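# Place a slip sheet and module in every crate

## Task

In every crate, lay exactly one thin flat slip sheet flat on the crate floor and stand exactly one small metal module on top of that sheet, keeping the module in its current upright orientation. Afterwards, return every tool to the stand slot it came from, release it, and move the arm well away from the tools (a tool still locked on counts as part of the arm).

## Robot and tools

Robot: a single UR7e-style six-joint arm with an automatic tool changer on its wrist. There is one arm only. Three tools hang in a stand: grip50 (a two-finger gripper, 50 mm stroke), grip85 (a two-finger gripper, 85 mm stroke) and cup (a suction cup). Only one can be locked on at a time; tool_id in the results says which (grip50, grip85, cup or none).

Frame: the scene frame has its origin on the table top under the arm base, +z up, +y to the left when facing along +x. All positions are in metres. The controlled point is the centre of the changer's flat face (end_effector_position); its orientation is end_effector_quat_wxyz, w first. The face's own z axis points away from the arm. Tool points, in mm on the face axes: grip50 grip point (0, -25, 180); grip85 grip point (0, 0, 173) when closed, 13 mm closer when fully open; cup rim centre (0, 0, 175). Both grippers close along the face x axis.

The row: every motion argument is one flat list of 15 numbers for the single arm: x, y, z, qw, qx, qy, qz, lock, grip50_position, grip50_force_limit, grip50_speed, grip85_position, grip85_force_limit, grip85_speed, cup_suction. The first seven are an absolute target pose of the changer face in the scene frame (metres, unit quaternion). The last eight are scaled -1 to 1. lock: positive locks, negative unlocks, 0 keeps the previous command (about 1 s to act). Gripper position: +1 fully open, -1 closes until blocked (use -1 to grip); pads meet near -0.65 (grip50) or -0.8 (grip85). Force limit maps -1..+1 to about 20 N..185 N (grip50) or 235 N (grip85). Speed maps to about 20..150 mm/s. cup_suction above 0.01 is on, otherwise off and vented. Tool commands only work while that tool is mounted and ready. Always resend the desired quaternion, not the drifted reported one.

Tools (calls):
- execute_actions(actions): a list of actions; each action is a list of up to 15 rows, one per 1/30 s step; fewer rows means the last row repeats to fill 15 steps. Empty list just reports state and images. Each step's commanded pose is clipped to within 100 mm and 16 degrees of the measured pose, so far targets need several actions. A target more than 0.6 m from the face's current position along any face axis is refused; if the first action fails, nothing runs.
- move(target, speed, stop_force, blocking): straight-line path of the face to one absolute target row. speed in m/s, 0.002 to 0.5 (default 0.25; turning up to twice that in rad/s). stop_force in N, 9 to 40, optional: ends the path when the wrist feels that much added resistance along the travel direction; use it only with slow, non-rotating approaches, and omit it when backing away from a contact. blocking=false returns early (not with stop_force); then use wait or stop before new motion. The move: line reports the ending (done, contact, off_target, moving, held, fault), limits (paced = pose clipped, held = steps blocked) and the distance left to the target.
- wait(seconds): 0 to 10, lets time pass holding the last command.
- stop(): brakes a running move.
- zoom_image(camera, region): camera is cam_high, cam_low or cam_wrist; region [x0, y0, x1, y1] pixels, at most 504 by 504.
- read_manual(section): licence texts only.
- finished_scene(scene): ends the current scene; irreversible.

Results: a state line with face pose and velocities, joint positions, Hand target (where the controller is now driving), Wrist force and Wrist torque on the face axes (noisy, offset up to about 4 N, saturate near 50 N; pressing on a surface reads as force back into the arm), tool readings, lock state (plate_near, locked, unlocked, in_stand, unlock_refused), and warnings such as pose unreachable, MOTOR HOT or faults. Gripper object_status: 0 moving, 1 blocked while opening, 2 blocked while closing (a grip), 3 reached target or pads met (may also mean a thin object is held). cup_part_present is 1 once vacuum reaches 0.50. Cameras: cam_high and cam_low 896x504, cam_wrist 504x504.

Tool change: align the face with the tool plate within about 1 mm and 1 degree, with the face's -y axis toward the open side of the fork. When plate_near is 1, send lock +1 and wait for locked 1; the tool then cycles (a gripper closes and reopens) and reads n/a until ready. To remove from the stand: lift 10 to 30 mm (about 20), slide at least 110 mm out along face -y, then go higher. Return by the reverse path; when in_stand is 1, keep still, send lock -1 and wait for unlocked 1. Unlocking elsewhere is refused. Slots are 180 mm apart; fork arms sit 40 to 70 mm either side along face x, 18 mm below the plate face.

Handling: slip sheets are thin, so the cup suits them (place the whole rim on a smooth flat area, then wait for vacuum; the cup pulls the part up to 12 mm closer). Modules can be gripped with force_limit chosen sensibly; keep their orientation. Lower parts gently before releasing.

Avoid: hitting anything fast or commanding targets past a firm contact (the arm is stiff); 150 N on the arm or a joint torque over its limit (wrist joints 26.6 N m, others 142 N m) causes a 10 s stop. Don't knock objects off the table, drop or slam them, or let held loads heat the motors (85 °C triggers braking). Loose objects may get occasional small pushes; check images before finishing.

Each tool is called after "Request:" by a JSON object that holds its "fn" and its "kwargs".

## Session

Request:
{"fn": "execute_actions", "kwargs": {"actions": []}}

Scene clock: 0.00 s.
end_effector_position=(+0.4601, -0.2613, +0.2921) locked=0 unlocked=1 plate_near=0 in_stand=0 unlock_refused=0 tool_id=none grip50_position_measured=n/a grip50_object_status=n/a grip85_position_measured=n/a grip85_object_status=n/a cup_suction_measured=n/a cup_part_present=n/a end_effector_quat_wxyz=(-0.048, +0.738, +0.185, +0.647) end_effector_velocity=(-0.000, +0.001, +0.000) end_effector_angular_velocity=(+0.001, -0.000, +0.001)
Joint positions: [-1.065 -1.116  2.266 -3.49  -0.222 -0.961]
Joint velocities: [ 0.    -0.001  0.001 -0.     0.001  0.001]
Wrist force (N, on the end effector, along its own x y z axes, offset not removed): no reading
Wrist torque (N m, same axes, about the end effector's origin, offset not removed): no reading
Hand target: +0.460, -0.261, +0.292; -0.048, +0.738, +0.185, +0.647

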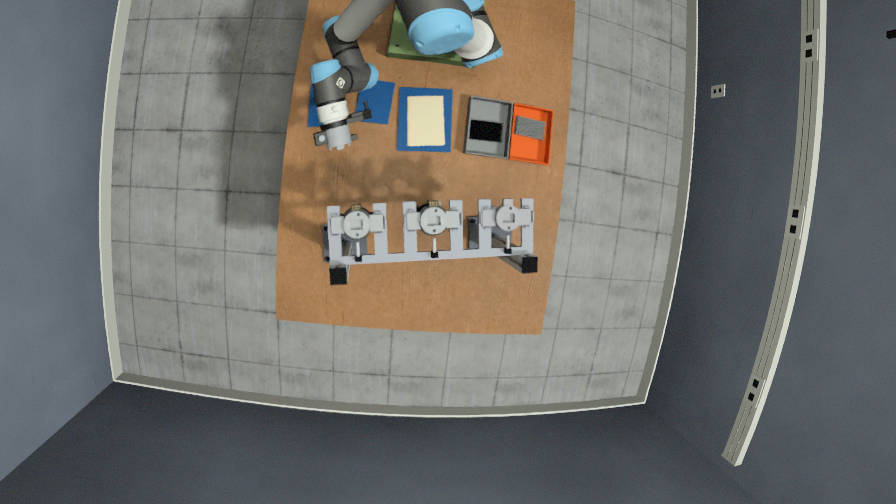

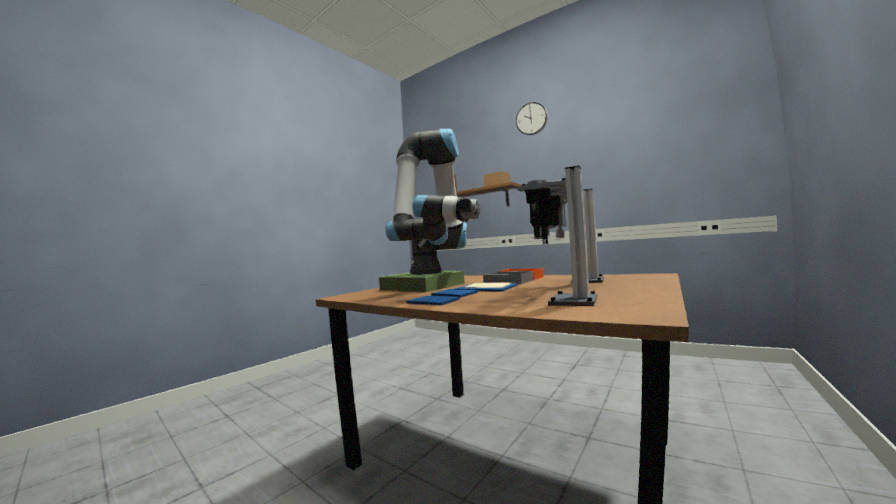

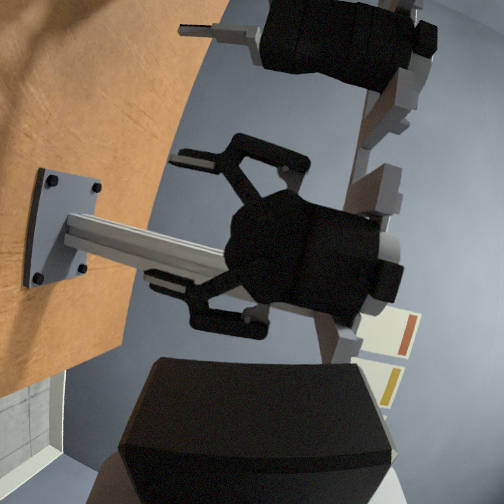

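Request:
{"fn": "move", "kwargs": {"target": [0.45,-0.1,0.55,0,0.7071,0.7071,0,0,1,0,0,1,0,0,0]}}

Request:
{"fn": "move", "kwargs": {"target": [0.6,-0.02,0.55,0,0.7071,0.7071,0,0,1,0,0,1,0,0,0]}}

Request:
{"fn": "zoom_image", "kwargs": {"camera": "cam_high", "region": [290,50,590,290]}}

Scene clock: 7.00 s.
end_effector_position=(+0.4495, -0.1001, +0.5494) locked=0 unlocked=1 plate_near=0 in_stand=0 unlock_refused=0 tool_id=none grip50_position_measured=n/a grip50_object_status=n/a grip85_position_measured=n/a grip85_object_status=n/a cup_suction_measured=n/a cup_part_present=n/a end_effector_quat_wxyz=(-0.000, +0.708, +0.706, -0.000) end_effector_velocity=(+0.000, +0.001, +0.001) end_effector_angular_velocity=(-0.005, +0.006, +0.001)
Joint positions: [-0.482 -1.679  1.518 -1.41  -1.572 -2.081]
Joint velocities: [ 0.005  0.002 -0.005  0.006 -0.007  0.004]
Wrist force (N, on the end effector, along its own x y z axes, offset not removed): [-1.6 1.0 -1.6]
Wrist torque (N m, same axes, about the end effector's origin, offset not removed): [0.19 0.07 -0.05]
Hand target: +0.450, -0.100, +0.549; -0.000, +0.708, +0.706, -0.001
Off the commanded pose: 0.001 m, 0 deg.
move: done

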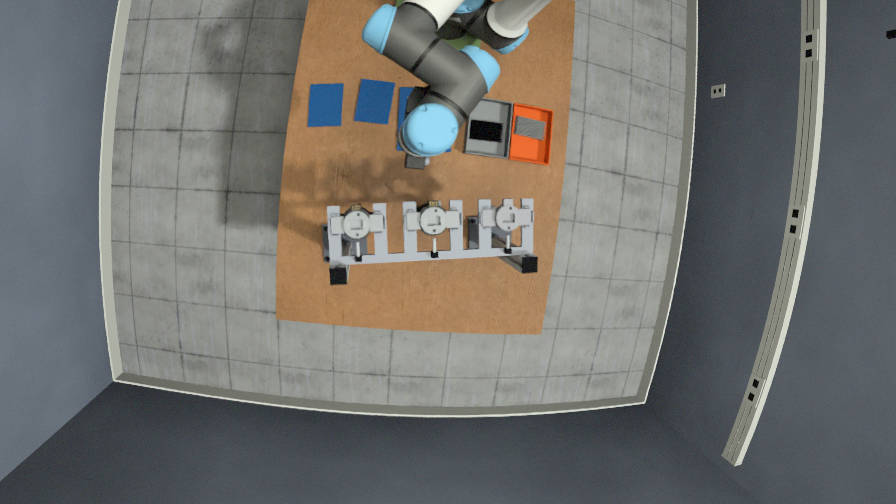

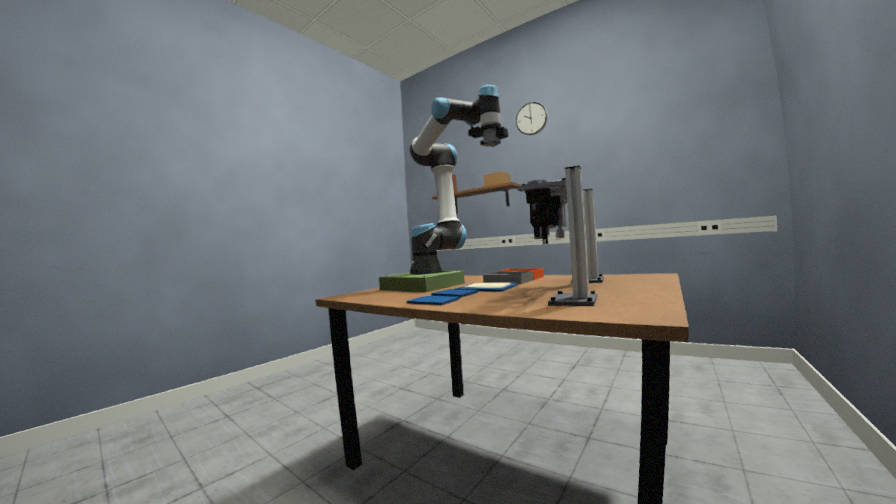

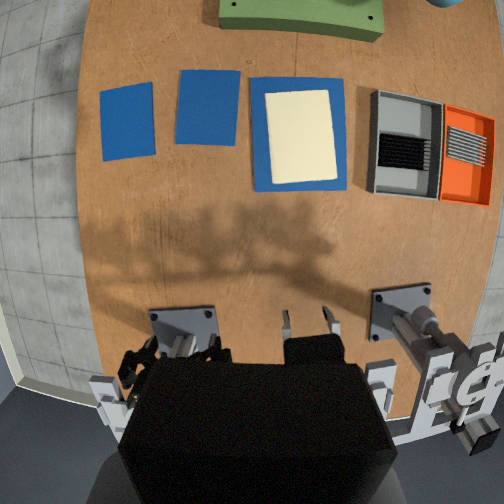

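Scene clock: 8.27 s.
end_effector_position=(+0.5996, -0.0200, +0.5501) locked=0 unlocked=1 plate_near=0 in_stand=0 unlock_refused=0 tool_id=none grip50_position_measured=n/a grip50_object_status=n/a grip85_position_measured=n/a grip85_object_status=n/a cup_suction_measured=n/a cup_part_present=n/a end_effector_quat_wxyz=(-0.000, +0.707, +0.707, -0.000) end_effector_velocity=(+0.002, +0.001, +0.000) end_effector_angular_velocity=(+0.000, +0.001, +0.001)
Joint positions: [-0.227 -1.333  1.146 -1.384 -1.572 -1.828]
Joint velocities: [ 0.002  0.005 -0.007  0.003  0.     0.001]
Wrist force (N, on the end effector, along its own x y z axes, offset not removed): [-2.3 -0.7 -3.6]
Wrist torque (N m, same axes, about the end effector's origin, offset not removed): [-0.03 0.17 -0.01]
Hand target: +0.600, -0.020, +0.550; -0.000, +0.707, +0.707, -0.000
Off the commanded pose: 0.000 m, 0 deg.
move: done

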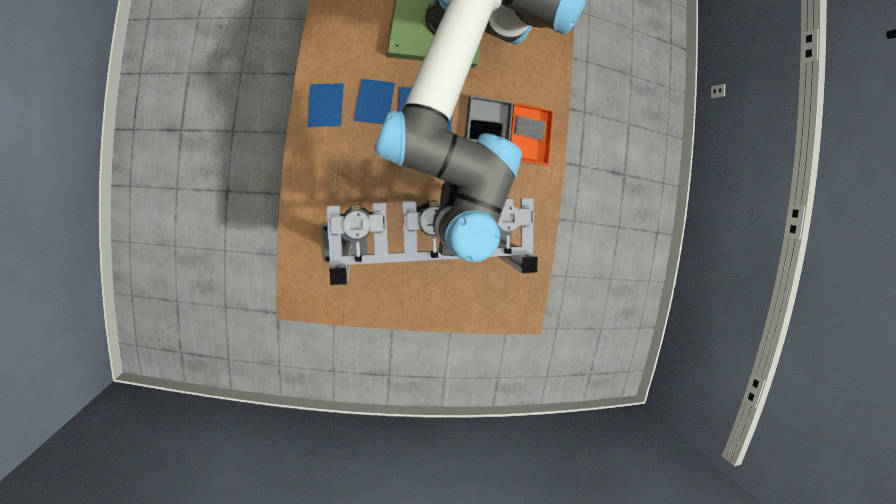

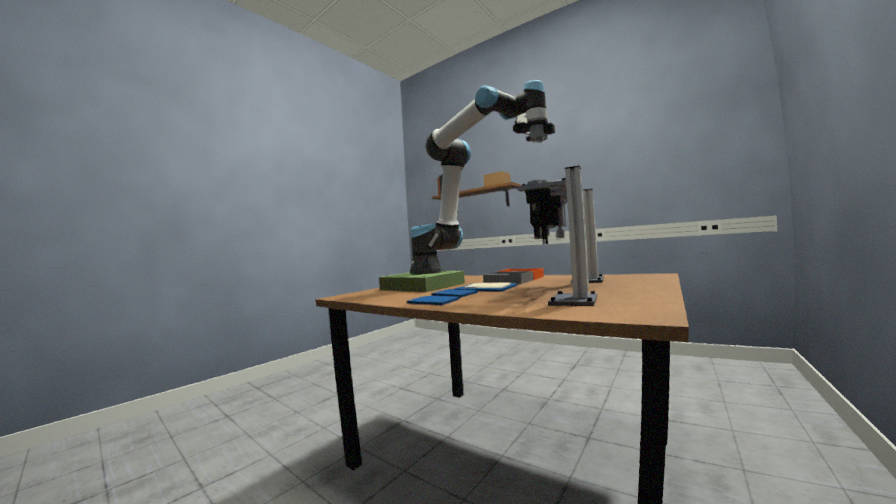

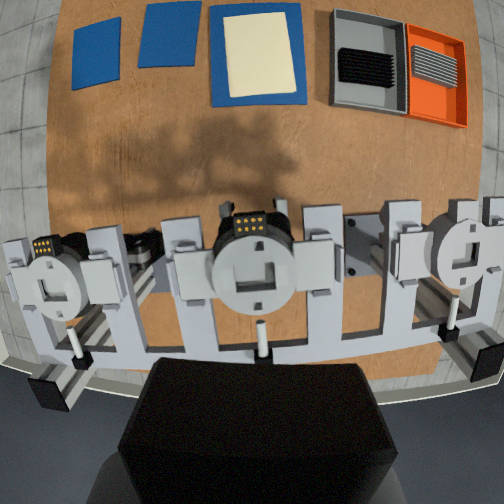

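Region (290, 50, 590, 290) of cam_high's 896x504 image, scaled by 1.680, with more detail than that image has; it fills the top 403 rows of this view, and the rest is white.

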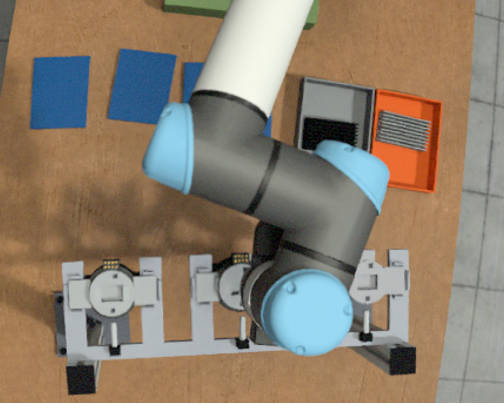

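Request:
{"fn": "move", "kwargs": {"target": [0.635,-0.2,0.46,0,0.6756,0.7373,0,0,1,0,0,1,0,0,0]}}

Request:
{"fn": "move", "kwargs": {"target": [0.67,-0.2,0.42,0,0.6756,0.7373,0,0,1,0,0,1,0,0,0], "speed": 0.05, "stop_force": 10}}

Scene clock: 12.20 s.
end_effector_position=(+0.6353, -0.1996, +0.4601) locked=0 unlocked=1 plate_near=0 in_stand=0 unlock_refused=0 tool_id=none grip50_position_measured=n/a grip50_object_status=n/a grip85_position_measured=n/a grip85_object_status=n/a cup_suction_measured=n/a cup_part_present=n/a end_effector_quat_wxyz=(+0.000, +0.676, +0.737, +0.000) end_effector_velocity=(+0.001, -0.001, -0.001) end_effector_angular_velocity=(+0.000, +0.000, +0.001)
Joint positions: [-0.476 -1.183  1.177 -1.565 -1.571 -2.164]
Joint velocities: [-0.001  0.003 -0.002 -0.001  0.    -0.002]
Wrist force (N, on the end effector, along its own x y z axes, offset not removed): [-5.4 0.4 -3.0]
Wrist torque (N m, same axes, about the end effector's origin, offset not removed): [-0.05 0.38 0.11]
Hand target: +0.635, -0.200, +0.460; +0.000, +0.676, +0.737, +0.000
Off the commanded pose: 0.000 m, 0 deg.
move: done

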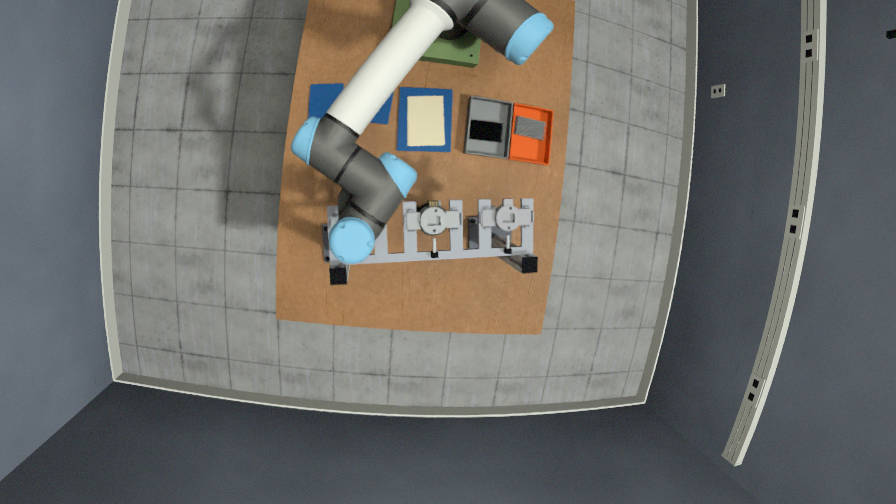

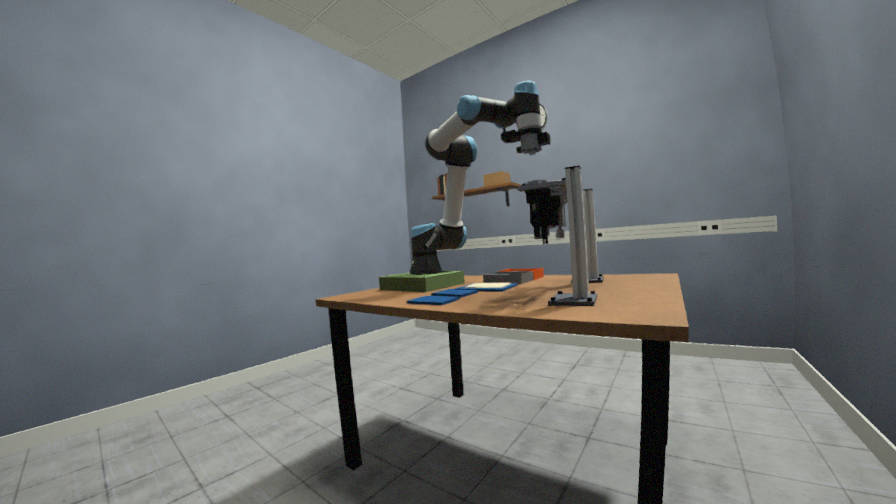

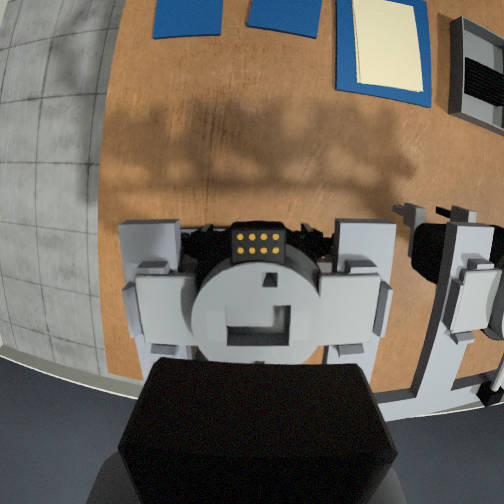

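Scene clock: 13.63 s.
end_effector_position=(+0.6699, -0.2000, +0.4201) locked=0 unlocked=1 plate_near=0 in_stand=0 unlock_refused=0 tool_id=none grip50_position_measured=n/a grip50_object_status=n/a grip85_position_measured=n/a grip85_object_status=n/a cup_suction_measured=n/a cup_part_present=n/a end_effector_quat_wxyz=(-0.000, +0.676, +0.737, -0.000) end_effector_velocity=(+0.001, -0.001, -0.001) end_effector_angular_velocity=(+0.000, -0.001, -0.003)
Joint positions: [-0.451 -1.094  1.149 -1.626 -1.571 -2.14 ]
Joint velocities: [-0.001  0.002 -0.002 -0.001  0.     0.003]
Wrist force (N, on the end effector, along its own x y z axes, offset not removed): [-1.7 0.8 -2.4]
Wrist torque (N m, same axes, about the end effector's origin, offset not removed): [0.08 0.03 -0.01]
Hand target: +0.670, -0.200, +0.420; -0.000, +0.676, +0.737, -0.000
Off the commanded pose: 0.000 m, 0 deg.
move: done

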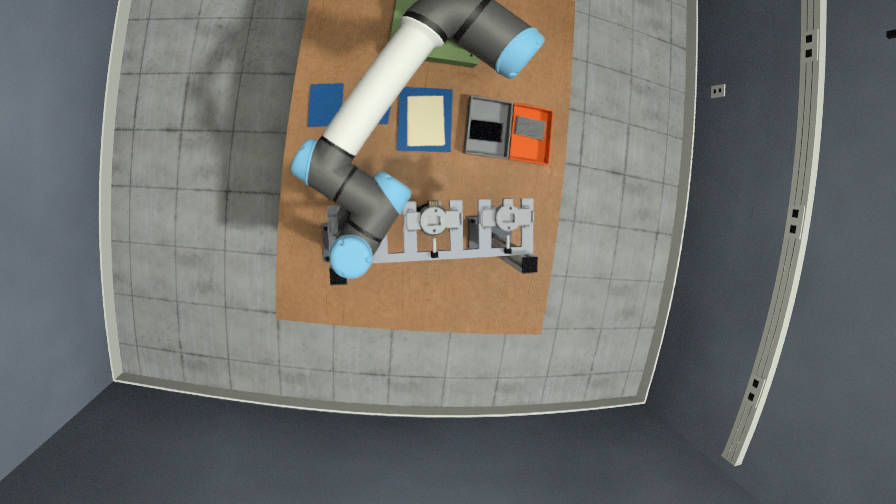

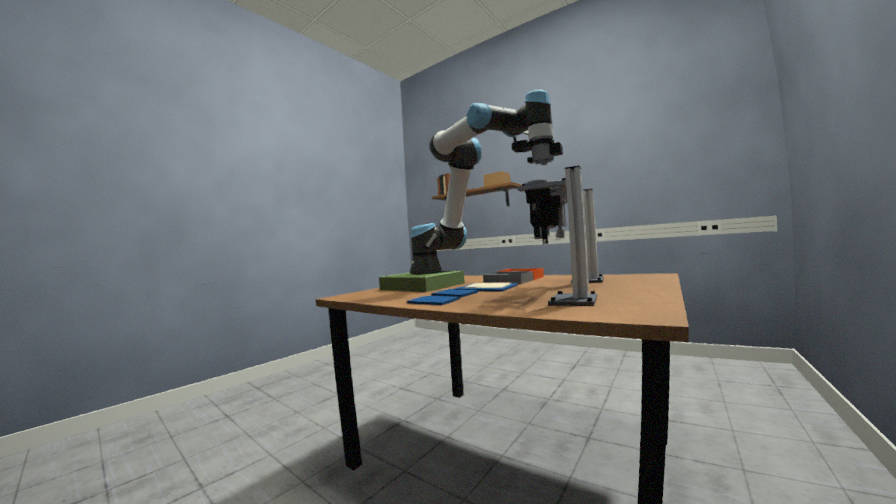

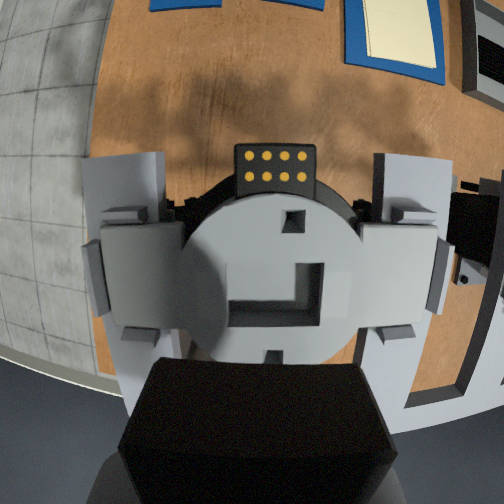

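Request:
{"fn": "move", "kwargs": {"target": [0.638,-0.2,0.385,0,0.666,0.746,0,0,1,0,0,1,0,0,0], "speed": 0.05}}

Request:
{"fn": "move", "kwargs": {"target": [0.638,-0.2,0.34,0,0.666,0.746,0,0,1,0,0,1,0,0,0], "speed": 0.005, "stop_force": 10}}

Request:
{"fn": "zoom_image", "kwargs": {"camera": "cam_low", "region": [500,140,600,220]}}

Scene clock: 17.47 s.
end_effector_position=(+0.6381, -0.2000, +0.3851) locked=0 unlocked=1 plate_near=0 in_stand=0 unlock_refused=0 tool_id=none grip50_position_measured=n/a grip50_object_status=n/a grip85_position_measured=n/a grip85_object_status=n/a cup_suction_measured=n/a cup_part_present=n/a end_effector_quat_wxyz=(+0.000, +0.666, +0.746, -0.000) end_effector_velocity=(-0.002, -0.001, -0.002) end_effector_angular_velocity=(+0.001, -0.000, -0.000)
Joint positions: [-0.474 -1.16   1.337 -1.747 -1.571 -2.188]
Joint velocities: [-0.003 -0.002  0.007 -0.005  0.001 -0.003]
Wrist force (N, on the end effector, along its own x y z axes, offset not removed): [-1.6 0.1 -1.1]
Wrist torque (N m, same axes, about the end effector's origin, offset not removed): [0.25 0.13 -0.10]
Hand target: +0.638, -0.200, +0.385; +0.000, +0.666, +0.746, +0.000
Off the commanded pose: 0.000 m, 0 deg.
move: done

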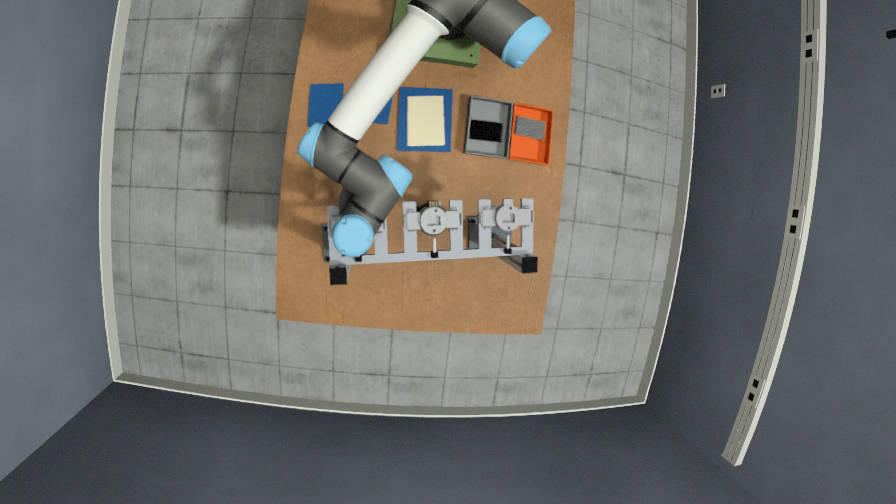

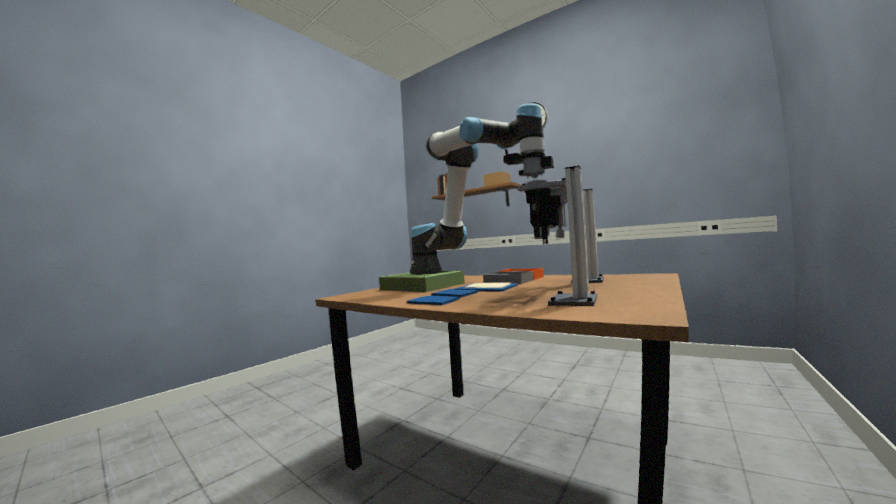

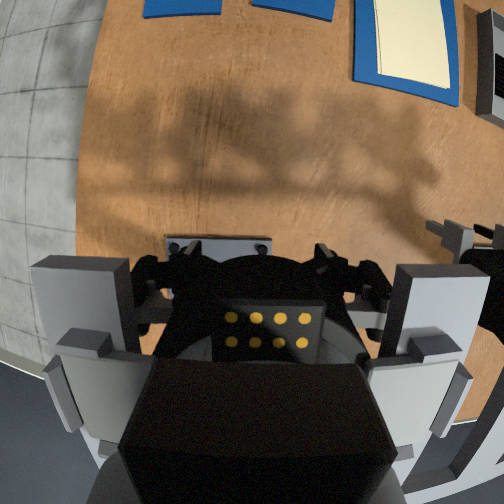

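Scene clock: 20.57 s.
end_effector_position=(+0.6380, -0.2000, +0.3714) locked=0 unlocked=1 plate_near=0 in_stand=0 unlock_refused=0 tool_id=none grip50_position_measured=n/a grip50_object_status=n/a grip85_position_measured=n/a grip85_object_status=n/a cup_suction_measured=n/a cup_part_present=n/a end_effector_quat_wxyz=(+0.000, +0.666, +0.746, -0.000) end_effector_velocity=(-0.000, +0.001, +0.001) end_effector_angular_velocity=(+0.002, +0.003, +0.002)
Joint positions: [-0.474 -1.154  1.364 -1.78  -1.571 -2.188]
Joint velocities: [ 0.001 -0.    -0.002  0.007  0.    -0.001]
Wrist force (N, on the end effector, along its own x y z axes, offset not removed): [-4.4 1.9 -14.7]
Wrist torque (N m, same axes, about the end effector's origin, offset not removed): [0.21 0.24 0.21]
Hand target: +0.638, -0.200, +0.372; +0.000, +0.666, +0.746, -0.000
Off the commanded pose: 0.031 m, 0 deg.
move: contact

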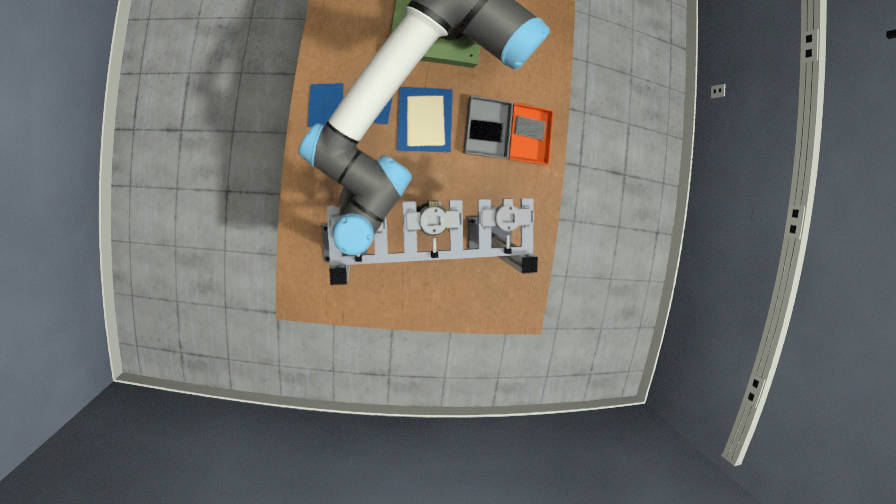

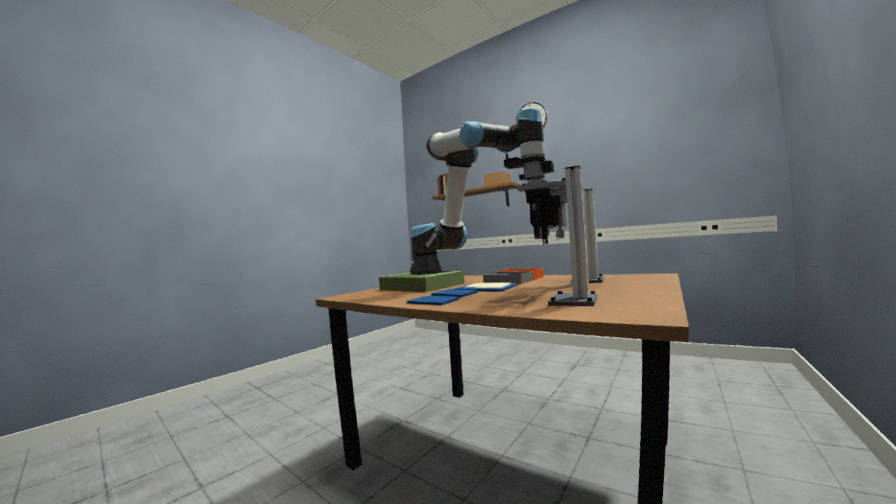

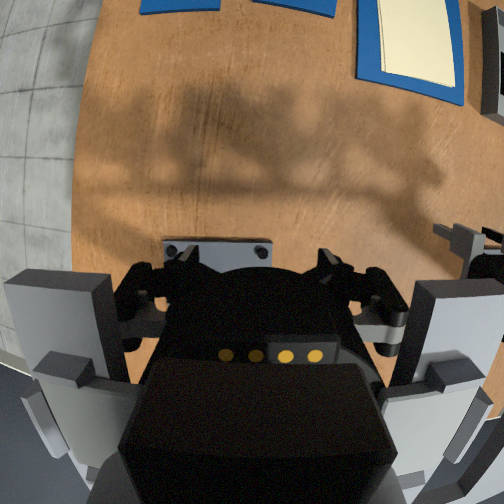

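Region (500, 140, 600, 220) of cam_low's 896x504 image, scaled by 5.040, with more detail than that image has; it fills the top 403 rows of this view, and the rest is white.

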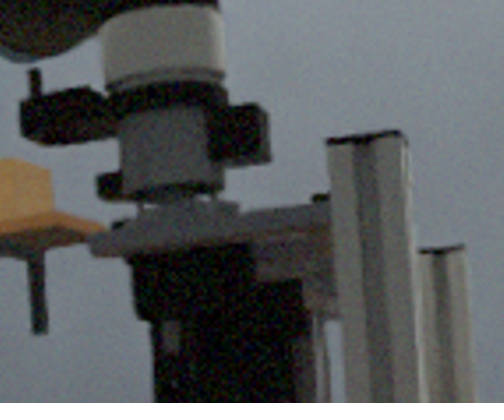

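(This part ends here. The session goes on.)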